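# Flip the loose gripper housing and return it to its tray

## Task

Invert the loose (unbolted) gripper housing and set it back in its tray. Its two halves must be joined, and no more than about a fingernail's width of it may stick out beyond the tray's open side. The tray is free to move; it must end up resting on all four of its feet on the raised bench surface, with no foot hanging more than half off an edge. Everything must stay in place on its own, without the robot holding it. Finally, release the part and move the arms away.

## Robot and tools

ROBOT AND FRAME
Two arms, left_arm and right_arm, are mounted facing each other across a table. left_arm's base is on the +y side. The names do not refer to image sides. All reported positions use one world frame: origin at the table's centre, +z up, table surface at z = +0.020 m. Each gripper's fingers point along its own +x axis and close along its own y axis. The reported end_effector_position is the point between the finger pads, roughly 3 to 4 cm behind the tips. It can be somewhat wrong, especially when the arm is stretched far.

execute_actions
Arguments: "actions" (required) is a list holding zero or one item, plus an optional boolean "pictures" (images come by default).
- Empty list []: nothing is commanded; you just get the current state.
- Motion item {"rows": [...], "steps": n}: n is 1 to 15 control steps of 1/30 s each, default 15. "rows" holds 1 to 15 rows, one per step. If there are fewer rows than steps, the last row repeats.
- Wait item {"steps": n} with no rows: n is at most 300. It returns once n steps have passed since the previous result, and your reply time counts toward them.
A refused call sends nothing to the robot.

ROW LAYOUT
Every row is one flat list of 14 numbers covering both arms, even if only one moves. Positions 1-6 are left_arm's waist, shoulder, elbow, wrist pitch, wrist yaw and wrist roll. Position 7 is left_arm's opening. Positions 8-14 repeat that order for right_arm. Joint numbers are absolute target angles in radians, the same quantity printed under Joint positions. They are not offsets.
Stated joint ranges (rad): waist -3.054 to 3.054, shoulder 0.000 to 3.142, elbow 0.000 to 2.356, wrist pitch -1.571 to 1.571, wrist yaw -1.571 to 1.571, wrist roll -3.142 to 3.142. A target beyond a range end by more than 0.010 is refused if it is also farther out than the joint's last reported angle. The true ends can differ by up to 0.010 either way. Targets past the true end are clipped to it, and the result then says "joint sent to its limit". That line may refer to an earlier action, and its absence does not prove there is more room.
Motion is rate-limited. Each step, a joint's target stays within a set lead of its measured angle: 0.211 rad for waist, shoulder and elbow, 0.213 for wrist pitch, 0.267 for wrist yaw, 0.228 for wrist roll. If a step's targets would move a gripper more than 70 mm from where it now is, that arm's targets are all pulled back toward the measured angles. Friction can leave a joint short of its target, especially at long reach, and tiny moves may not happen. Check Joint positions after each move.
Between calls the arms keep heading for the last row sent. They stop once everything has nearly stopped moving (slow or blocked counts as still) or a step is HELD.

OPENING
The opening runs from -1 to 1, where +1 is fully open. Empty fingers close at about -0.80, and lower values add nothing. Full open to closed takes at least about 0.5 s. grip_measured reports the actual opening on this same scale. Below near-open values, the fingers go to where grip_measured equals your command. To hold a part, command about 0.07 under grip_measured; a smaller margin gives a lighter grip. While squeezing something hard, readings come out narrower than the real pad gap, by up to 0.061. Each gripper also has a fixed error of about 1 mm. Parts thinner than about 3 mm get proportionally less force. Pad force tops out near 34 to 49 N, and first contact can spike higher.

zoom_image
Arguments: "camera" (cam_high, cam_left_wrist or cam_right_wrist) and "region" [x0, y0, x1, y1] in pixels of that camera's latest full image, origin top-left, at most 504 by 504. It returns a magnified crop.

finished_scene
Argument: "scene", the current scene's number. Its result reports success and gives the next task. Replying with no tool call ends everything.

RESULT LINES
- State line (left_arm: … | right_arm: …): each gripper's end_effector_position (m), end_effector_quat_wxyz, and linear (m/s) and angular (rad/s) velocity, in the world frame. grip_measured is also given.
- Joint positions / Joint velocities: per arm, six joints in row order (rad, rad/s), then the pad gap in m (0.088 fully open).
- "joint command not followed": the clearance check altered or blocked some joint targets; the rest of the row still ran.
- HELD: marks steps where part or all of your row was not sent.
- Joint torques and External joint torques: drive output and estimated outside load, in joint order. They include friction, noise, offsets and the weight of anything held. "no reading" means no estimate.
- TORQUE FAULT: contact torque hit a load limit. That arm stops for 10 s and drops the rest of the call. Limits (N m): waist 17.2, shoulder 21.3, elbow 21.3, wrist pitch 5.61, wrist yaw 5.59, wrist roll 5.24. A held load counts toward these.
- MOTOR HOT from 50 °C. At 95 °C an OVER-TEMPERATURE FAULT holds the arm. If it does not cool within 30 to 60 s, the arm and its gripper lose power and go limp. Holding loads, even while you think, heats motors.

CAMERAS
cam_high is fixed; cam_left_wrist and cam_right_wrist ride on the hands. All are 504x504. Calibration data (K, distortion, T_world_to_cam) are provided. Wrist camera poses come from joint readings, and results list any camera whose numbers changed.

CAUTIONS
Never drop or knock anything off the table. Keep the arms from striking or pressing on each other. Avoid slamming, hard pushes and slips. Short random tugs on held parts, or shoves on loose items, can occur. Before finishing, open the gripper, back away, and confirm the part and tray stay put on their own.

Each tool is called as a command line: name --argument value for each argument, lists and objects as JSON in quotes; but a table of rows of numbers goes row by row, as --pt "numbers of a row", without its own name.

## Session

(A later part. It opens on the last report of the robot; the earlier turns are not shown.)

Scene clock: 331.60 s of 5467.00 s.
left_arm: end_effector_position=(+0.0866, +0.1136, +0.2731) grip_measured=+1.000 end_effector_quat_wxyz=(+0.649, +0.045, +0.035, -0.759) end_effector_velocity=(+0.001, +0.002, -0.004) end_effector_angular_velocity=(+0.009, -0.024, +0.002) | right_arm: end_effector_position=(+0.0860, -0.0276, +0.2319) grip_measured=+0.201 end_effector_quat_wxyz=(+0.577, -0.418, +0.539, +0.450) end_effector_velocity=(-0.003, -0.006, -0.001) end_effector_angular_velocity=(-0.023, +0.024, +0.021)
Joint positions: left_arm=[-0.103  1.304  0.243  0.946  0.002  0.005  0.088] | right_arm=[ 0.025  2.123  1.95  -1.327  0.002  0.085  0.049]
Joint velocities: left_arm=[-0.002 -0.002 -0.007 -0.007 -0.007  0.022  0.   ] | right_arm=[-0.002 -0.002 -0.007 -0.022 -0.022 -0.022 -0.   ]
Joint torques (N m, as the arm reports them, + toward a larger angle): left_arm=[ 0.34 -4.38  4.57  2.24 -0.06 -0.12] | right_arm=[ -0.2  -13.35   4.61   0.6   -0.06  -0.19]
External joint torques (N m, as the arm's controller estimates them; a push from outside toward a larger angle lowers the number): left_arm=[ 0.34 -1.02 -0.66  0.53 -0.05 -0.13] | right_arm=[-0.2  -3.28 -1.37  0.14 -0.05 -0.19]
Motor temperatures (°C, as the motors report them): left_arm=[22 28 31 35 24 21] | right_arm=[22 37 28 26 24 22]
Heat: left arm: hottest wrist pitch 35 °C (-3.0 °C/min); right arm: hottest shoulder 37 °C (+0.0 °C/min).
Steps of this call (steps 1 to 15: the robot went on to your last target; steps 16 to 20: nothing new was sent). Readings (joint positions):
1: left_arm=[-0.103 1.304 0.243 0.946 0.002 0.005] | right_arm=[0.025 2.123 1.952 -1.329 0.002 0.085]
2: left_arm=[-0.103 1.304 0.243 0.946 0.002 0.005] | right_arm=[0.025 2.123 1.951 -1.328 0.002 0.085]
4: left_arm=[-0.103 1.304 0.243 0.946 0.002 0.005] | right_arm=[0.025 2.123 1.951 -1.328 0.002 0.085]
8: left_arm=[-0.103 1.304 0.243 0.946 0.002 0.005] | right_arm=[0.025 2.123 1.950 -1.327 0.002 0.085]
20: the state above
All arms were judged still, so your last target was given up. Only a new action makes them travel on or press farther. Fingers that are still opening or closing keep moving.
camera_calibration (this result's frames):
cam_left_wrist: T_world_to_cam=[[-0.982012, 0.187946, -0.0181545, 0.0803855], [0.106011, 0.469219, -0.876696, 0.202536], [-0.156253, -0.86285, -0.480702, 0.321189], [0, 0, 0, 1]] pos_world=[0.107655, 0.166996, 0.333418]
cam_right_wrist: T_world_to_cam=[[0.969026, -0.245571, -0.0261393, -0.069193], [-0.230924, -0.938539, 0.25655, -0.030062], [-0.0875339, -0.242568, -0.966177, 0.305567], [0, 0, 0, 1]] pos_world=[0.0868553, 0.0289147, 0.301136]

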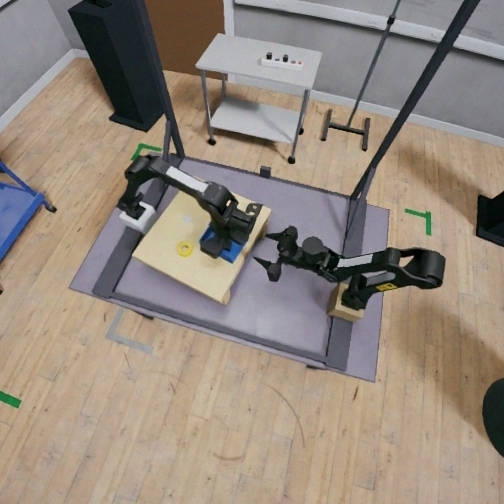

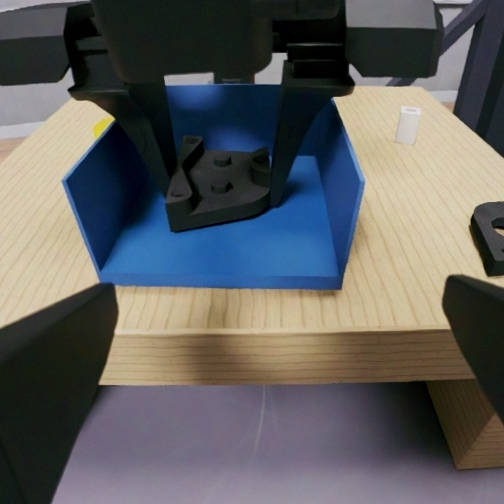

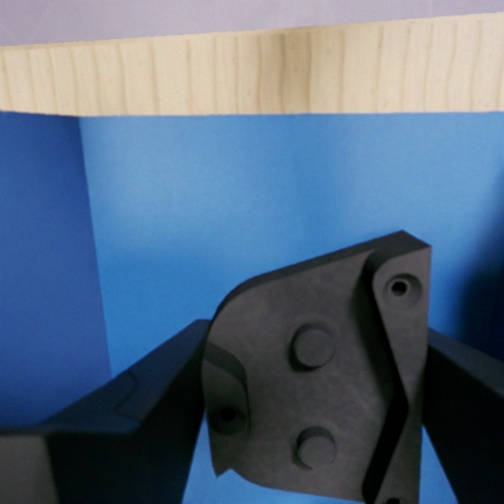

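execute_actions --actions '[{"rows":[[-0.1,1.3,0.25,0.95,0,0,1,0.04,2.12,1.925,-1.312,0,0.09,0.13]]}]' --pictures false

execute_actions --actions '[{"rows":[[-0.1,1.3,0.25,0.95,0,0,1,0.04,2.12,1.93,-1.312,0,0.09,0.36]]}]' --pictures false

execute_actions --actions '[{"rows":[[-0.1,1.3,0.25,0.95,0,0,1,0.04,2.15,2.11,-1.45,0,0.09,0.36]]}]' --pictures false

execute_actions --actions '[{"rows":[[-0.1,1.3,0.25,0.95,0,0,1,0.04,2.17,2.3,-1.57,0,0.09,0.36]]}]'

execute_actions --actions '[{"rows":[[-0.3,1.3,0.25,0.95,0,0,1,0.385,2.17,2.33,-1.45,0,-1.29,0.6]]}]' --pictures false

execute_actions --actions '[{"rows":[[-0.3,1.3,0.25,0.95,0,0,1,0.385,2.3,2.33,-1.42,0,-1.29,0.6]]}]' --pictures false

execute_actions --actions '[{"steps":25}]'

Scene clock: 343.70 s of 5467.00 s.
left_arm: end_effector_position=(+0.0866, +0.1136, +0.2732) grip_measured=+1.000 end_effector_quat_wxyz=(+0.649, +0.045, +0.035, -0.759) end_effector_velocity=(-0.002, +0.002, -0.008) end_effector_angular_velocity=(+0.033, +0.003, -0.009) | right_arm: end_effector_position=(+0.0823, -0.0269, +0.2290) grip_measured=+0.201 end_effector_quat_wxyz=(+0.575, -0.421, +0.536, +0.452) end_effector_velocity=(-0.000, -0.001, -0.000) end_effector_angular_velocity=(-0.006, +0.008, +0.005)
Joint positions: left_arm=[-0.103  1.304  0.243  0.947  0.002  0.005  0.088] | right_arm=[ 0.035  2.123  1.938 -1.315  0.006  0.085  0.049]
Joint velocities: left_arm=[-0.002  0.002 -0.007 -0.022  0.007 -0.007  0.   ] | right_arm=[-0.002  0.002  0.002 -0.007 -0.007 -0.007  0.   ]
Joint torques (N m, as the arm reports them, + toward a larger angle): left_arm=[ 0.22 -4.26  4.66  2.22 -0.09 -0.13] | right_arm=[  0.46 -11.88   4.25   0.66  -0.17   0.18]
External joint torques (N m, as the arm's controller estimates them; a push from outside toward a larger angle lowers the number): left_arm=[ 0.22 -0.9  -0.58  0.51 -0.09 -0.14] | right_arm=[ 0.45 -1.78 -1.75  0.19 -0.17  0.17]
Motor temperatures (°C, as the motors report them): left_arm=[22 28 31 36 24 21] | right_arm=[22 42 28 26 24 22]
Heat: left arm: hottest wrist pitch 36 °C (-1.0 °C/min); right arm: hottest shoulder 42 °C (+6.1 °C/min).
Steps of this call (steps 1 to 90: nothing new was sent; then 8.60 s passed at rest; steps 91 to 105: all 15 steps of this action). Readings (joint positions):
91: left_arm=[-0.103 1.304 0.243 0.946 0.002 0.005] | right_arm=[0.025 2.123 1.948 -1.325 0.002 0.085]
92: left_arm=[-0.103 1.304 0.243 0.946 0.002 0.005] | right_arm=[0.026 2.123 1.945 -1.322 0.002 0.085]
94: left_arm=[-0.103 1.304 0.243 0.947 0.002 0.005] | right_arm=[0.029 2.123 1.941 -1.319 0.005 0.085]
98: left_arm=[-0.103 1.304 0.243 0.947 0.002 0.005] | right_arm=[0.034 2.123 1.939 -1.316 0.006 0.085]
105: the state above

Scene clock: 344.20 s of 5467.00 s.
left_arm: end_effector_position=(+0.0866, +0.1136, +0.2732) grip_measured=+1.000 end_effector_quat_wxyz=(+0.649, +0.045, +0.035, -0.759) end_effector_velocity=(+0.000, +0.001, -0.005) end_effector_angular_velocity=(+0.023, +0.003, +0.006) | right_arm: end_effector_position=(+0.0798, -0.0265, +0.2290) grip_measured=+0.352 end_effector_quat_wxyz=(+0.574, -0.422, +0.536, +0.454) end_effector_velocity=(-0.000, -0.001, +0.002) end_effector_angular_velocity=(-0.001, +0.007, +0.005)
Joint positions: left_arm=[-0.103  1.304  0.243  0.947  0.002  0.005  0.088] | right_arm=[ 0.04   2.123  1.938 -1.315  0.003  0.085  0.056]
Joint velocities: left_arm=[-0.002 -0.002 -0.002 -0.022 -0.007 -0.007  0.   ] | right_arm=[-0.002 -0.002  0.002 -0.007 -0.007 -0.007  0.002]
Joint torques (N m, as the arm reports them, + toward a larger angle): left_arm=[ 0.21 -4.43  4.62  2.23 -0.08 -0.17] | right_arm=[  0.05 -11.83   4.84   0.72  -0.1    0.19]
External joint torques (N m, as the arm's controller estimates them; a push from outside toward a larger angle lowers the number): left_arm=[ 0.19 -1.09 -0.63  0.53 -0.08 -0.17] | right_arm=[ 0.06 -1.68 -1.2   0.24 -0.1   0.19]
Motor temperatures (°C, as the motors report them): left_arm=[22 28 31 36 24 21] | right_arm=[22 42 28 26 24 22]
Heat: left arm: hottest wrist pitch 36 °C (-1.0 °C/min); right arm: hottest shoulder 42 °C (+6.0 °C/min).
Steps of this call (steps 1 to 15: all 15 steps of this action). Readings (joint positions):
1: left_arm=[-0.103 1.304 0.243 0.947 0.002 0.005] | right_arm=[0.035 2.123 1.938 -1.315 0.006 0.085]
2: left_arm=[-0.103 1.304 0.243 0.947 0.002 0.005] | right_arm=[0.035 2.123 1.938 -1.315 0.006 0.085]
4: left_arm=[-0.103 1.304 0.243 0.947 0.002 0.005] | right_arm=[0.036 2.123 1.938 -1.315 0.005 0.085]
8: left_arm=[-0.103 1.304 0.243 0.947 0.002 0.005] | right_arm=[0.039 2.123 1.938 -1.315 0.004 0.085]
15: the state above

Scene clock: 344.70 s of 5467.00 s.
left_arm: end_effector_position=(+0.0866, +0.1136, +0.2732) grip_measured=+1.000 end_effector_quat_wxyz=(+0.649, +0.045, +0.035, -0.759) end_effector_velocity=(-0.002, +0.001, +0.001) end_effector_angular_velocity=(-0.006, +0.009, -0.009) | right_arm: end_effector_position=(+0.0801, -0.0244, +0.2658) grip_measured=+0.357 end_effector_quat_wxyz=(+0.579, -0.416, +0.530, +0.459) end_effector_velocity=(+0.001, +0.007, +0.016) end_effector_angular_velocity=(+0.052, -0.001, +0.006)
Joint positions: left_arm=[-0.103  1.304  0.243  0.947  0.002  0.005  0.088] | right_arm=[ 0.04   2.133  2.099 -1.444  0.003  0.085  0.057]
Joint velocities: left_arm=[-0.002 -0.002 -0.002  0.007  0.007 -0.007  0.   ] | right_arm=[-0.002 -0.002  0.056 -0.007 -0.007 -0.007  0.   ]
Joint torques (N m, as the arm reports them, + toward a larger angle): left_arm=[ 0.32 -4.38  4.63  2.22 -0.1  -0.15] | right_arm=[ 0.05 -9.64  6.3   0.26 -0.1   0.17]
External joint torques (N m, as the arm's controller estimates them; a push from outside toward a larger angle lowers the number): left_arm=[ 0.34 -0.96 -0.72  0.47 -0.11 -0.16] | right_arm=[-0.04  0.45  0.39 -0.24 -0.08  0.17]
Motor temperatures (°C, as the motors report them): left_arm=[22 28 31 36 24 21] | right_arm=[22 42 28 26 24 22]
Heat: left arm: hottest wrist pitch 36 °C (-1.0 °C/min); right arm: hottest shoulder 42 °C (+6.1 °C/min).
Steps of this call (steps 1 to 15: all 15 steps of this action). Readings (joint positions):
1: left_arm=[-0.103 1.304 0.243 0.947 0.002 0.005] | right_arm=[0.040 2.123 1.955 -1.333 0.003 0.085]
2: left_arm=[-0.103 1.304 0.243 0.947 0.002 0.005] | right_arm=[0.040 2.130 1.983 -1.363 0.003 0.085]
4: left_arm=[-0.103 1.304 0.243 0.947 0.002 0.005] | right_arm=[0.040 2.133 2.030 -1.394 0.003 0.085]
8: left_arm=[-0.103 1.304 0.243 0.947 0.002 0.005] | right_arm=[0.040 2.133 2.090 -1.427 0.003 0.085]
15: the state above

Scene clock: 345.20 s of 5467.00 s.
left_arm: end_effector_position=(+0.0866, +0.1136, +0.2732) grip_measured=+1.000 end_effector_quat_wxyz=(+0.649, +0.045, +0.035, -0.759) end_effector_velocity=(+0.002, +0.000, -0.003) end_effector_angular_velocity=(+0.015, +0.019, +0.012) | right_arm: end_effector_position=(+0.0806, -0.0216, +0.3053) grip_measured=+0.357 end_effector_quat_wxyz=(+0.591, -0.403, +0.516, +0.471) end_effector_velocity=(+0.001, +0.006, +0.017) end_effector_angular_velocity=(+0.056, -0.004, +0.020)
Joint positions: left_arm=[-0.103  1.304  0.243  0.947  0.002  0.005  0.088] | right_arm=[ 0.04   2.153  2.289 -1.565  0.003  0.085  0.057]
Joint velocities: left_arm=[ 0.002  0.002 -0.002 -0.007 -0.007 -0.022  0.   ] | right_arm=[-0.002 -0.002  0.061 -0.007 -0.007 -0.022  0.   ]
Joint torques (N m, as the arm reports them, + toward a larger angle): left_arm=[ 0.19 -4.4   4.63  2.22 -0.07 -0.13] | right_arm=[ 0.03 -9.5   6.18  0.37 -0.09  0.18]
External joint torques (N m, as the arm's controller estimates them; a push from outside toward a larger angle lowers the number): left_arm=[ 0.17 -1.04 -0.67  0.5  -0.06 -0.14] | right_arm=[ 0.01  0.48  0.49 -0.24 -0.08  0.18]
Motor temperatures (°C, as the motors report them): left_arm=[22 28 31 36 24 21] | right_arm=[22 42 28 26 24 22]
Heat: left arm: hottest wrist pitch 36 °C (-1.0 °C/min); right arm: hottest shoulder 42 °C (+6.0 °C/min).
Steps of this call (steps 1 to 15: all 15 steps of this action). Readings (joint positions):
1: left_arm=[-0.103 1.304 0.243 0.947 0.002 0.005] | right_arm=[0.040 2.136 2.122 -1.467 0.003 0.085]
2: left_arm=[-0.103 1.304 0.243 0.947 0.002 0.005] | right_arm=[0.040 2.146 2.158 -1.494 0.003 0.085]
4: left_arm=[-0.103 1.304 0.243 0.947 0.002 0.005] | right_arm=[0.040 2.153 2.214 -1.518 0.003 0.085]
8: left_arm=[-0.103 1.304 0.243 0.947 0.002 0.005] | right_arm=[0.040 2.153 2.278 -1.549 0.003 0.085]
15: the state above
camera_calibration (this result's frames):
cam_left_wrist: T_world_to_cam=[[-0.982013, 0.187939, -0.0181681, 0.0803919], [0.10596, 0.468888, -0.876879, 0.202705], [-0.156281, -0.863031, -0.480368, 0.321152], [0, 0, 0, 1]] pos_world=[0.107657, 0.16701, 0.33348]
cam_right_wrist: T_world_to_cam=[[0.972793, -0.229536, -0.0314177, -0.0589272], [-0.219889, -0.957475, 0.186787, -0.024487], [-0.0729562, -0.174797, -0.981898, 0.382518], [0, 0, 0, 1]] pos_world=[0.0798466, 0.0298914, 0.378316]

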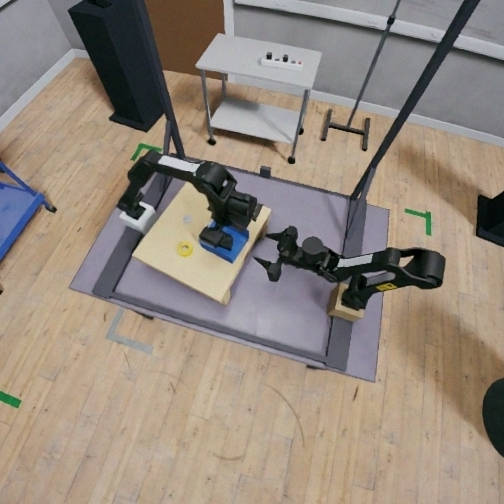

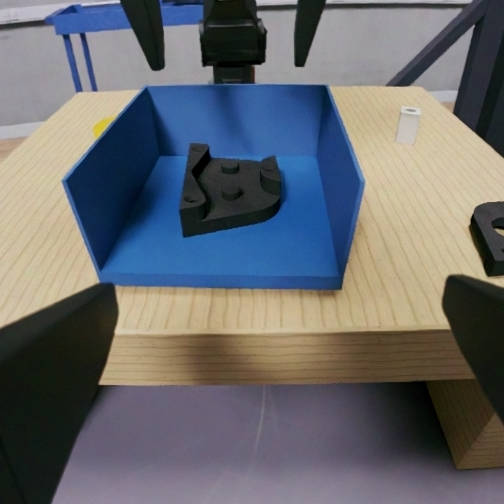

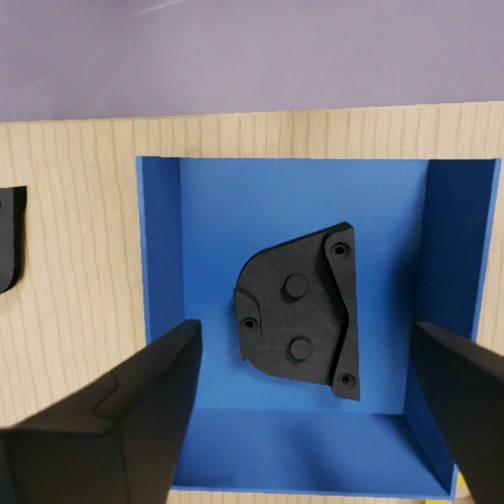

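Scene clock: 345.70 s of 5467.00 s.
left_arm: end_effector_position=(+0.0242, +0.1295, +0.2732) grip_measured=+1.000 end_effector_quat_wxyz=(+0.574, +0.048, +0.031, -0.817) end_effector_velocity=(-0.011, +0.005, -0.000) end_effector_angular_velocity=(+0.015, +0.034, -0.035) | right_arm: end_effector_position=(-0.0723, +0.0016, +0.3195) grip_measured=+0.592 end_effector_quat_wxyz=(+0.369, -0.580, +0.206, +0.696) end_effector_velocity=(-0.011, +0.000, +0.005) end_effector_angular_velocity=(+0.095, -0.367, +1.395)
Joint positions: left_arm=[-0.293  1.304  0.243  0.947  0.001  0.005  0.088] | right_arm=[ 0.383  2.153  2.322 -1.456 -0.    -0.531  0.068]
Joint velocities: left_arm=[-0.032 -0.007 -0.002 -0.007  0.007 -0.037  0.   ] | right_arm=[ 0.017 -0.002  0.012  0.007 -0.022 -1.429  0.002]
Joint torques (N m, as the arm reports them, + toward a larger angle): left_arm=[-0.36 -4.37  4.52  2.23 -0.12 -0.14] | right_arm=[-0.72 -9.71  6.52  1.03 -0.03 -0.17]
External joint torques (N m, as the arm's controller estimates them; a push from outside toward a larger angle lowers the number): left_arm=[-0.34 -0.96 -0.78  0.5  -0.12 -0.15] | right_arm=[ 0.21  0.4   0.68  0.24 -0.08 -0.19]
Motor temperatures (°C, as the motors report them): left_arm=[22 28 31 36 24 21] | right_arm=[22 42 28 26 24 22]
Heat: left arm: hottest wrist pitch 36 °C (-1.0 °C/min); right arm: hottest shoulder 42 °C (+6.1 °C/min).
Steps of this call (steps 1 to 15: all 15 steps of this action). Readings (joint positions):
1: left_arm=[-0.118 1.304 0.243 0.947 -0.010 0.005] | right_arm=[0.045 2.153 2.292 -1.561 0.005 0.066]
2: left_arm=[-0.156 1.304 0.243 0.947 -0.009 0.005] | right_arm=[0.061 2.153 2.296 -1.541 0.006 0.031]
4: left_arm=[-0.225 1.304 0.243 0.947 0.001 0.005] | right_arm=[0.118 2.153 2.304 -1.509 0.006 -0.039]
8: left_arm=[-0.275 1.304 0.243 0.947 0.001 0.005] | right_arm=[0.260 2.153 2.315 -1.478 0.006 -0.191]
15: the state above

Scene clock: 346.20 s of 5467.00 s.
left_arm: end_effector_position=(+0.0230, +0.1299, +0.2732) grip_measured=+1.000 end_effector_quat_wxyz=(+0.573, +0.048, +0.031, -0.818) end_effector_velocity=(+0.001, +0.001, -0.006) end_effector_angular_velocity=(+0.022, -0.017, +0.004) | right_arm: end_effector_position=(-0.0755, +0.0208, +0.2648) grip_measured=+0.597 end_effector_quat_wxyz=(+0.126, -0.682, -0.006, +0.720) end_effector_velocity=(-0.000, +0.001, +0.001) end_effector_angular_velocity=(+0.033, -0.130, +0.641)
Joint positions: left_arm=[-0.297  1.304  0.243  0.947  0.001  0.005  0.088] | right_arm=[ 0.382  2.285  2.331 -1.422 -0.    -1.207  0.068]
Joint velocities: left_arm=[-0.002  0.002 -0.002 -0.022 -0.007  0.007  0.   ] | right_arm=[ 0.002 -0.002 -0.002  0.007  0.007 -0.652 -0.   ]
Joint torques (N m, as the arm reports them, + toward a larger angle): left_arm=[-0.33 -4.45  4.63  2.22 -0.08 -0.15] | right_arm=[  0.36 -10.83   5.52   0.8   -0.03  -0.21]
External joint torques (N m, as the arm's controller estimates them; a push from outside toward a larger angle lowers the number): left_arm=[-0.31 -1.12 -0.59  0.52 -0.08 -0.15] | right_arm=[ 0.39  0.2  -0.43  0.16  0.02 -0.2 ]
Motor temperatures (°C, as the motors report them): left_arm=[22 28 31 36 24 21] | right_arm=[22 42 28 26 24 22]
Heat: left arm: hottest wrist pitch 36 °C (-1.0 °C/min); right arm: hottest shoulder 42 °C (+6.0 °C/min).
Steps of this call (steps 1 to 15: all 15 steps of this action). Readings (joint positions):
1: left_arm=[-0.294 1.304 0.243 0.947 0.001 0.005] | right_arm=[0.382 2.164 2.324 -1.455 -0.000 -0.579]
2: left_arm=[-0.295 1.304 0.243 0.947 0.001 0.005] | right_arm=[0.382 2.176 2.331 -1.445 -0.000 -0.628]
4: left_arm=[-0.296 1.304 0.243 0.947 0.001 0.005] | right_arm=[0.382 2.208 2.337 -1.430 -0.000 -0.724]
8: left_arm=[-0.297 1.304 0.243 0.947 0.001 0.005] | right_arm=[0.382 2.271 2.333 -1.427 -0.000 -0.918]
15: the state above

Scene clock: 347.03 s of 5467.00 s.
left_arm: end_effector_position=(+0.0230, +0.1299, +0.2732) grip_measured=+1.000 end_effector_quat_wxyz=(+0.573, +0.048, +0.031, -0.818) end_effector_velocity=(+0.001, +0.001, -0.002) end_effector_angular_velocity=(+0.014, +0.017, +0.007) | right_arm: end_effector_position=(-0.0757, +0.0208, +0.2646) grip_measured=+0.597 end_effector_quat_wxyz=(+0.099, -0.687, -0.034, +0.719) end_effector_velocity=(-0.002, -0.002, +0.000) end_effector_angular_velocity=(-0.012, +0.021, -0.005)
Joint positions: left_arm=[-0.297  1.304  0.243  0.947  0.001  0.005  0.088] | right_arm=[ 0.382  2.285  2.331 -1.422 -0.    -1.285  0.068]
Joint velocities: left_arm=[-0.002 -0.002 -0.002 -0.007 -0.007 -0.022  0.   ] | right_arm=[-0.002 -0.002 -0.002 -0.007 -0.022  0.007  0.   ]
Joint torques (N m, as the arm reports them, + toward a larger angle): left_arm=[-0.38 -4.2   4.65  2.2  -0.08 -0.13] | right_arm=[  0.26 -11.02   5.36   0.76  -0.02  -0.18]
External joint torques (N m, as the arm's controller estimates them; a push from outside toward a larger angle lowers the number): left_arm=[-0.37 -0.81 -0.65  0.48 -0.08 -0.14] | right_arm=[ 0.27  0.   -0.57  0.12  0.04 -0.19]
Motor temperatures (°C, as the motors report them): left_arm=[22 28 31 36 24 21] | right_arm=[22 42 28 26 24 22]
Heat: left arm: hottest wrist pitch 36 °C (-1.0 °C/min); right arm: hottest shoulder 42 °C (+6.0 °C/min).
Steps of this call (steps 1 to 25: the robot went on to your last target). Readings (joint positions):
1: left_arm=[-0.297 1.304 0.243 0.947 0.001 0.005] | right_arm=[0.382 2.285 2.331 -1.422 -0.000 -1.225]
2: left_arm=[-0.297 1.304 0.243 0.947 0.001 0.005] | right_arm=[0.382 2.285 2.331 -1.422 -0.000 -1.239]
4: left_arm=[-0.297 1.304 0.243 0.947 0.001 0.005] | right_arm=[0.382 2.285 2.331 -1.422 -0.000 -1.257]
8: left_arm=[-0.297 1.304 0.243 0.947 0.001 0.005] | right_arm=[0.382 2.285 2.331 -1.422 -0.000 -1.275]
25: the state above
camera_calibration (this result's frames):
cam_left_wrist: T_world_to_cam=[[-0.927459, 0.3735, -0.0178328, -0.0106017], [0.19398, 0.439814, -0.87689, 0.203545], [-0.319675, -0.816738, -0.480361, 0.323045], [0, 0, 0, 1]] pos_world=[0.0539533, 0.178281, 0.333475]
cam_right_wrist: T_world_to_cam=[[0.0957837, 0.981857, 0.163653, -0.0417021], [0.953933, -0.137505, 0.266654, 0.0400136], [0.284319, 0.130573, -0.949796, 0.350807], [0, 0, 0, 1]] pos_world=[-0.133917, 0.000641708, 0.32935]

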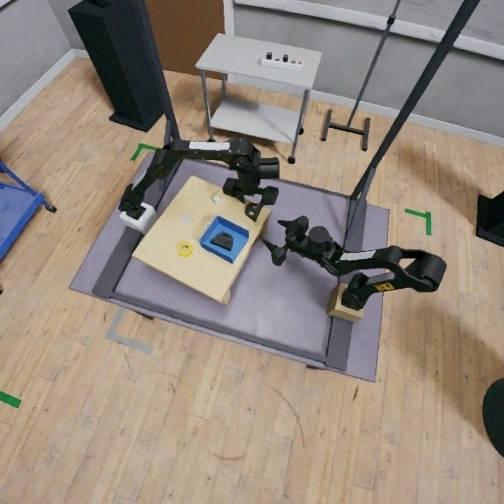

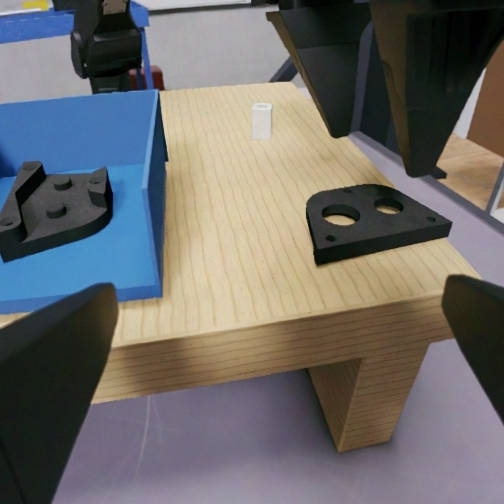

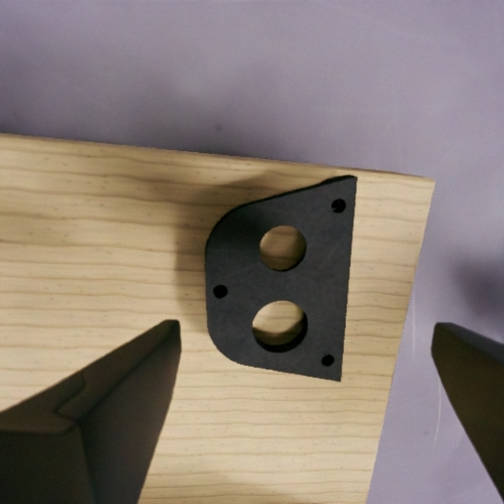

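execute_actions --actions '[{"rows":[[-0.3,1.3,0.25,0.95,0,0,1,0.399,2.35,2.328,-1.42,0,-1.19,0.6]]}]' --pictures false

execute_actions --actions '[{"rows":[[-0.3,1.3,0.25,0.95,0,0,1,0.399,2.388,2.328,-1.41,0,-1.19,0.6]]}]' --pictures false

execute_actions --actions '[{"steps":15}]'

Scene clock: 352.73 s of 5467.00 s.
left_arm: end_effector_position=(+0.0230, +0.1299, +0.2732) grip_measured=+1.000 end_effector_quat_wxyz=(+0.573, +0.048, +0.031, -0.818) end_effector_velocity=(+0.002, +0.000, -0.002) end_effector_angular_velocity=(+0.004, -0.010, +0.009) | right_arm: end_effector_position=(-0.0831, +0.0215, +0.2453) grip_measured=+0.597 end_effector_quat_wxyz=(+0.110, -0.687, +0.006, +0.718) end_effector_velocity=(+0.003, -0.005, -0.000) end_effector_angular_velocity=(-0.023, +0.004, -0.013)
Joint positions: left_arm=[-0.297  1.304  0.243  0.947  0.001  0.005  0.088] | right_arm=[ 0.397  2.328  2.331 -1.421 -0.    -1.197  0.068]
Joint velocities: left_arm=[ 0.002 -0.002 -0.002 -0.007 -0.007  0.007  0.   ] | right_arm=[-0.007 -0.002 -0.002 -0.022 -0.007  0.007  0.   ]
Joint torques (N m, as the arm reports them, + toward a larger angle): left_arm=[-0.35 -4.42  4.66  2.21 -0.08 -0.11] | right_arm=[  0.19 -10.4    5.32   0.61  -0.02   0.2 ]
External joint torques (N m, as the arm's controller estimates them; a push from outside toward a larger angle lowers the number): left_arm=[-0.36 -1.07 -0.6   0.5  -0.08 -0.12] | right_arm=[ 0.26  0.85 -0.59  0.05  0.03  0.19]
Motor temperatures (°C, as the motors report them): left_arm=[22 27 31 36 24 21] | right_arm=[22 42 28 26 24 22]
Heat: left arm: hottest wrist pitch 36 °C (+0.0 °C/min); right arm: hottest shoulder 42 °C (+6.1 °C/min).
Steps of this call (steps 1 to 15: the robot went on to your last target; steps 16 to 90: nothing new was sent; then 2.20 s passed at rest; steps 91 to 105: all 15 steps of this action). Readings (joint positions):
91: left_arm=[-0.297 1.304 0.243 0.947 0.001 0.005] | right_arm=[0.382 2.288 2.331 -1.422 -0.000 -1.276]
92: left_arm=[-0.297 1.304 0.243 0.947 0.001 0.005] | right_arm=[0.384 2.291 2.331 -1.421 -0.000 -1.258]
94: left_arm=[-0.297 1.304 0.243 0.947 0.001 0.005] | right_arm=[0.389 2.300 2.331 -1.421 -0.000 -1.233]
98: left_arm=[-0.297 1.304 0.243 0.947 0.001 0.005] | right_arm=[0.396 2.323 2.331 -1.421 -0.000 -1.208]
105: the state above

Scene clock: 353.23 s of 5467.00 s.
left_arm: end_effector_position=(+0.0230, +0.1299, +0.2732) grip_measured=+1.000 end_effector_quat_wxyz=(+0.573, +0.048, +0.031, -0.818) end_effector_velocity=(+0.001, +0.001, -0.000) end_effector_angular_velocity=(+0.005, +0.005, +0.006) | right_arm: end_effector_position=(-0.0837, +0.0244, +0.2281) grip_measured=+0.597 end_effector_quat_wxyz=(+0.101, -0.690, +0.017, +0.716) end_effector_velocity=(-0.001, -0.006, -0.000) end_effector_angular_velocity=(-0.026, +0.018, -0.007)
Joint positions: left_arm=[-0.297  1.304  0.243  0.947  0.001  0.005  0.088] | right_arm=[ 0.397  2.365  2.331 -1.412 -0.    -1.195  0.068]
Joint velocities: left_arm=[-0.002 -0.007 -0.002 -0.007 -0.007 -0.007  0.   ] | right_arm=[-0.002 -0.002 -0.002 -0.022 -0.022  0.007  0.   ]
Joint torques (N m, as the arm reports them, + toward a larger angle): left_arm=[-0.4  -4.34  4.61  2.19 -0.07 -0.13] | right_arm=[  0.17 -10.39   5.24   0.63  -0.03   0.2 ]
External joint torques (N m, as the arm's controller estimates them; a push from outside toward a larger angle lowers the number): left_arm=[-0.4  -0.94 -0.7   0.46 -0.07 -0.13] | right_arm=[ 0.15  1.07 -0.67  0.13  0.04  0.19]
Motor temperatures (°C, as the motors report them): left_arm=[22 27 31 36 24 21] | right_arm=[22 42 28 26 24 22]
Heat: left arm: hottest wrist pitch 36 °C (+0.0 °C/min); right arm: hottest shoulder 42 °C (+6.0 °C/min).
Steps of this call (steps 1 to 15: all 15 steps of this action). Readings (joint positions):
1: left_arm=[-0.297 1.304 0.243 0.947 0.001 0.005] | right_arm=[0.397 2.331 2.331 -1.421 -0.000 -1.197]
2: left_arm=[-0.297 1.304 0.243 0.947 0.001 0.005] | right_arm=[0.397 2.334 2.331 -1.419 -0.000 -1.196]
4: left_arm=[-0.297 1.304 0.243 0.947 0.001 0.005] | right_arm=[0.397 2.344 2.331 -1.415 -0.000 -1.196]
8: left_arm=[-0.297 1.304 0.243 0.947 0.001 0.005] | right_arm=[0.397 2.362 2.331 -1.414 -0.000 -1.196]
15: the state above

Scene clock: 353.73 s of 5467.00 s.
left_arm: end_effector_position=(+0.0230, +0.1299, +0.2732) grip_measured=+1.000 end_effector_quat_wxyz=(+0.573, +0.048, +0.031, -0.818) end_effector_velocity=(+0.001, +0.001, -0.005) end_effector_angular_velocity=(+0.013, -0.013, +0.004) | right_arm: end_effector_position=(-0.0837, +0.0244, +0.2281) grip_measured=+0.597 end_effector_quat_wxyz=(+0.101, -0.690, +0.017, +0.716) end_effector_velocity=(-0.000, +0.001, +0.001) end_effector_angular_velocity=(+0.006, +0.008, +0.006)
Joint positions: left_arm=[-0.297  1.304  0.243  0.947  0.001  0.005  0.088] | right_arm=[ 0.397  2.365  2.331 -1.412 -0.    -1.195  0.068]
Joint velocities: left_arm=[-0.002  0.002 -0.007 -0.007 -0.007  0.007  0.   ] | right_arm=[-0.002 -0.002 -0.002  0.007 -0.007 -0.007 -0.   ]
Joint torques (N m, as the arm reports them, + toward a larger angle): left_arm=[-0.44 -4.36  4.54  2.22 -0.04 -0.17] | right_arm=[  0.18 -10.49   5.23   0.64  -0.02   0.2 ]
External joint torques (N m, as the arm's controller estimates them; a push from outside toward a larger angle lowers the number): left_arm=[-0.44 -1.   -0.71  0.51 -0.04 -0.18] | right_arm=[ 0.18  0.98 -0.71  0.11  0.04  0.19]
Motor temperatures (°C, as the motors report them): left_arm=[22 27 31 36 24 21] | right_arm=[22 42 28 26 24 22]
Heat: left arm: hottest wrist pitch 36 °C (+0.0 °C/min); right arm: hottest shoulder 42 °C (+6.1 °C/min).
Steps of this call (steps 1 to 15: the robot went on to your last target). Readings (joint positions):
1: left_arm=[-0.297 1.304 0.243 0.947 0.001 0.005] | right_arm=[0.397 2.365 2.331 -1.412 -0.000 -1.195]
2: left_arm=[-0.297 1.304 0.243 0.947 0.001 0.005] | right_arm=[0.397 2.365 2.331 -1.412 -0.000 -1.195]
4: left_arm=[-0.297 1.304 0.243 0.947 0.001 0.005] | right_arm=[0.397 2.365 2.331 -1.412 -0.000 -1.195]
8: left_arm=[-0.297 1.304 0.243 0.947 0.001 0.005] | right_arm=[0.397 2.365 2.331 -1.412 -0.000 -1.195]
15: the state above
All arms were judged still, so your last target was given up. Only a new action makes them travel on or press farther. Fingers that are still opening or closing keep moving.
camera_calibration (this result's frames):
cam_left_wrist: T_world_to_cam=[[-0.927459, 0.3735, -0.0178328, -0.0106017], [0.19398, 0.439814, -0.87689, 0.203545], [-0.319675, -0.816738, -0.480361, 0.323045], [0, 0, 0, 1]] pos_world=[0.0539533, 0.178281, 0.333475]
cam_right_wrist: T_world_to_cam=[[0.16813, 0.981373, 0.0929506, -0.0162876], [0.941909, -0.187747, 0.278494, 0.0554147], [0.290758, 0.0407276, -0.955929, 0.322061], [0, 0, 0, 1]] pos_world=[-0.143099, 0.0132714, 0.293949]

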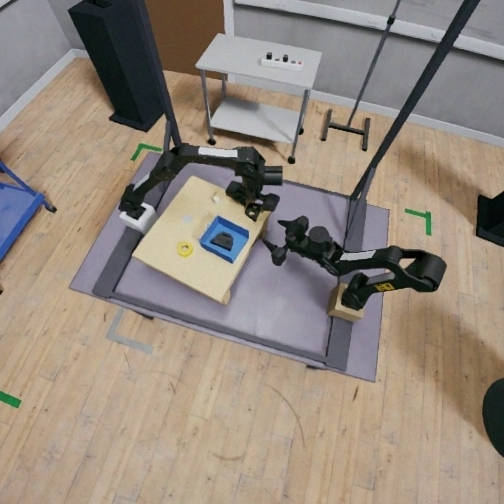

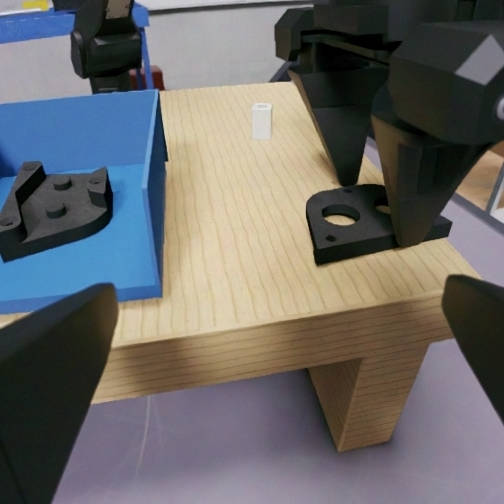

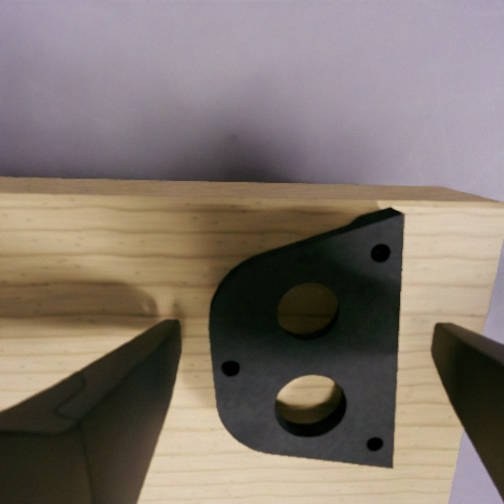

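execute_actions --actions '[{"rows":[[-0.3,1.3,0.25,0.95,0,0,1,0.399,2.412,2.328,-1.415,0,-1.17,0.6]]}]' --pictures false

execute_actions --actions '[{"rows":[[-0.3,1.3,0.25,0.95,0,0,1,0.399,2.39,2.328,-1.415,0,-1.17,0.45],[-0.3,1.3,0.25,0.95,0,0,1,0.399,2.39,2.328,-1.415,0,-1.17,0.38],[-0.3,1.3,0.25,0.95,0,0,1,0.399,2.39,2.328,-1.415,0,-1.17,0.32],[-0.3,1.3,0.25,0.95,0,0,1,0.399,2.39,2.328,-1.415,0,-1.17,0.26],[-0.3,1.3,0.25,0.95,0,0,1,0.399,2.39,2.328,-1.415,0,-1.17,0.2],[-0.3,1.3,0.25,0.95,0,0,1,0.399,2.39,2.328,-1.415,0,-1.17,0.14]]}]'

Scene clock: 359.57 s of 5467.00 s.
left_arm: end_effector_position=(+0.0230, +0.1299, +0.2732) grip_measured=+1.000 end_effector_quat_wxyz=(+0.573, +0.048, +0.031, -0.818) end_effector_velocity=(+0.001, +0.001, -0.002) end_effector_angular_velocity=(+0.014, +0.017, +0.007) | right_arm: end_effector_position=(-0.0837, +0.0243, +0.2205) grip_measured=+0.597 end_effector_quat_wxyz=(+0.102, -0.692, +0.030, +0.714) end_effector_velocity=(-0.002, +0.001, +0.001) end_effector_angular_velocity=(+0.003, +0.022, +0.007)
Joint positions: left_arm=[-0.297  1.304  0.243  0.947  0.001  0.005  0.088] | right_arm=[ 0.397  2.382  2.331 -1.414 -0.    -1.175  0.068]
Joint velocities: left_arm=[-0.002 -0.002 -0.002 -0.007 -0.007 -0.022  0.   ] | right_arm=[-0.002 -0.002 -0.002  0.007 -0.022 -0.007 -0.   ]
Joint torques (N m, as the arm reports them, + toward a larger angle): left_arm=[-0.38 -4.45  4.56  2.23 -0.1  -0.13] | right_arm=[ 0.25 -9.64  5.04  0.4  -0.01  0.19]
External joint torques (N m, as the arm's controller estimates them; a push from outside toward a larger angle lowers the number): left_arm=[-0.38 -1.08 -0.71  0.52 -0.1  -0.13] | right_arm=[ 0.24  1.9  -0.89 -0.1   0.06  0.18]
Motor temperatures (°C, as the motors report them): left_arm=[22 27 31 36 24 21] | right_arm=[22 43 28 26 24 22]
Heat: left arm: hottest wrist pitch 36 °C (+0.0 °C/min); right arm: hottest shoulder 43 °C (+7.1 °C/min).
Steps of this call (steps 1 to 90: nothing new was sent; then 2.33 s passed at rest; steps 91 to 105: all 15 steps of this action). Readings (joint positions):
91: left_arm=[-0.297 1.304 0.243 0.947 0.001 0.005] | right_arm=[0.397 2.367 2.331 -1.412 -0.000 -1.192]
92: left_arm=[-0.297 1.304 0.243 0.947 0.001 0.005] | right_arm=[0.397 2.369 2.331 -1.412 -0.000 -1.188]
94: left_arm=[-0.297 1.304 0.243 0.947 0.001 0.005] | right_arm=[0.397 2.374 2.331 -1.412 -0.000 -1.183]
98: left_arm=[-0.297 1.304 0.243 0.947 0.001 0.005] | right_arm=[0.397 2.381 2.331 -1.413 -0.000 -1.178]
105: the state above

Scene clock: 360.07 s of 5467.00 s.
left_arm: end_effector_position=(+0.0229, +0.1300, +0.2732) grip_measured=+1.000 end_effector_quat_wxyz=(+0.572, +0.048, +0.031, -0.818) end_effector_velocity=(+0.000, +0.000, -0.003) end_effector_angular_velocity=(+0.014, +0.002, +0.006) | right_arm: end_effector_position=(-0.0840, +0.0236, +0.2204) grip_measured=+0.192 end_effector_quat_wxyz=(+0.100, -0.692, +0.031, +0.714) end_effector_velocity=(+0.003, -0.002, +0.000) end_effector_angular_velocity=(-0.005, -0.011, +0.019)
Joint positions: left_arm=[-0.297  1.304  0.243  0.947  0.001  0.005  0.088] | right_arm=[ 0.398  2.382  2.331 -1.417 -0.001 -1.175  0.048]
Joint velocities: left_arm=[-0.002  0.002 -0.002 -0.007 -0.007 -0.007  0.   ] | right_arm=[-0.002 -0.002 -0.002 -0.007  0.007 -0.022 -0.   ]
Joint torques (N m, as the arm reports them, + toward a larger angle): left_arm=[-0.43 -4.35  4.58  2.24 -0.08 -0.11] | right_arm=[  0.08 -12.2    5.31   0.56  -0.01   0.19]
External joint torques (N m, as the arm's controller estimates them; a push from outside toward a larger angle lowers the number): left_arm=[-0.43 -0.98 -0.71  0.52 -0.08 -0.12] | right_arm=[ 0.08 -0.66 -0.59  0.09  0.05  0.19]
Motor temperatures (°C, as the motors report them): left_arm=[22 27 31 36 24 21] | right_arm=[22 43 28 26 24 22]
Heat: left arm: hottest wrist pitch 36 °C (+0.0 °C/min); right arm: hottest shoulder 43 °C (+7.1 °C/min).
Steps of this call (steps 1 to 15: all 15 steps of this action). Readings (joint positions):
1: left_arm=[-0.297 1.304 0.243 0.947 0.001 0.005] | right_arm=[0.397 2.382 2.331 -1.415 -0.001 -1.175]
2: left_arm=[-0.297 1.304 0.243 0.947 0.001 0.005] | right_arm=[0.397 2.382 2.331 -1.415 -0.001 -1.175]
4: left_arm=[-0.297 1.304 0.243 0.947 0.001 0.005] | right_arm=[0.398 2.382 2.331 -1.418 -0.001 -1.175]
8: left_arm=[-0.297 1.304 0.243 0.947 0.001 0.005] | right_arm=[0.398 2.382 2.331 -1.417 -0.001 -1.175]
15: the state above
camera_calibration (this result's frames):
cam_left_wrist: T_world_to_cam=[[-0.927316, 0.373854, -0.0178328, -0.0107802], [0.194148, 0.43974, -0.87689, 0.203555], [-0.319987, -0.816616, -0.480361, 0.323033], [0, 0, 0, 1]] pos_world=[0.0538502, 0.178313, 0.333475]
cam_right_wrist: T_world_to_cam=[[0.186882, 0.979709, 0.0724303, -0.0085838], [0.937796, -0.199875, 0.283883, 0.0564599], [0.292599, 0.0148721, -0.956119, 0.315642], [0, 0, 0, 1]] pos_world=[-0.1437, 0.0150003, 0.286385]

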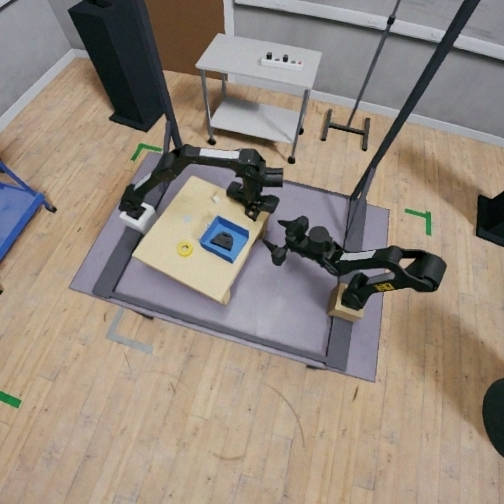

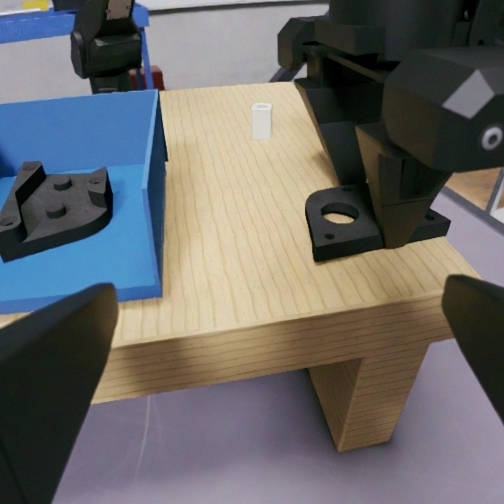

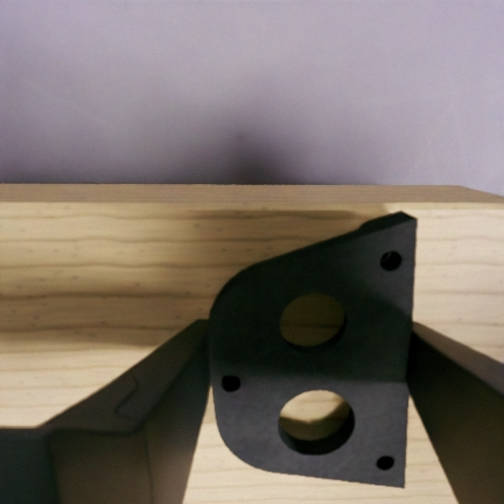

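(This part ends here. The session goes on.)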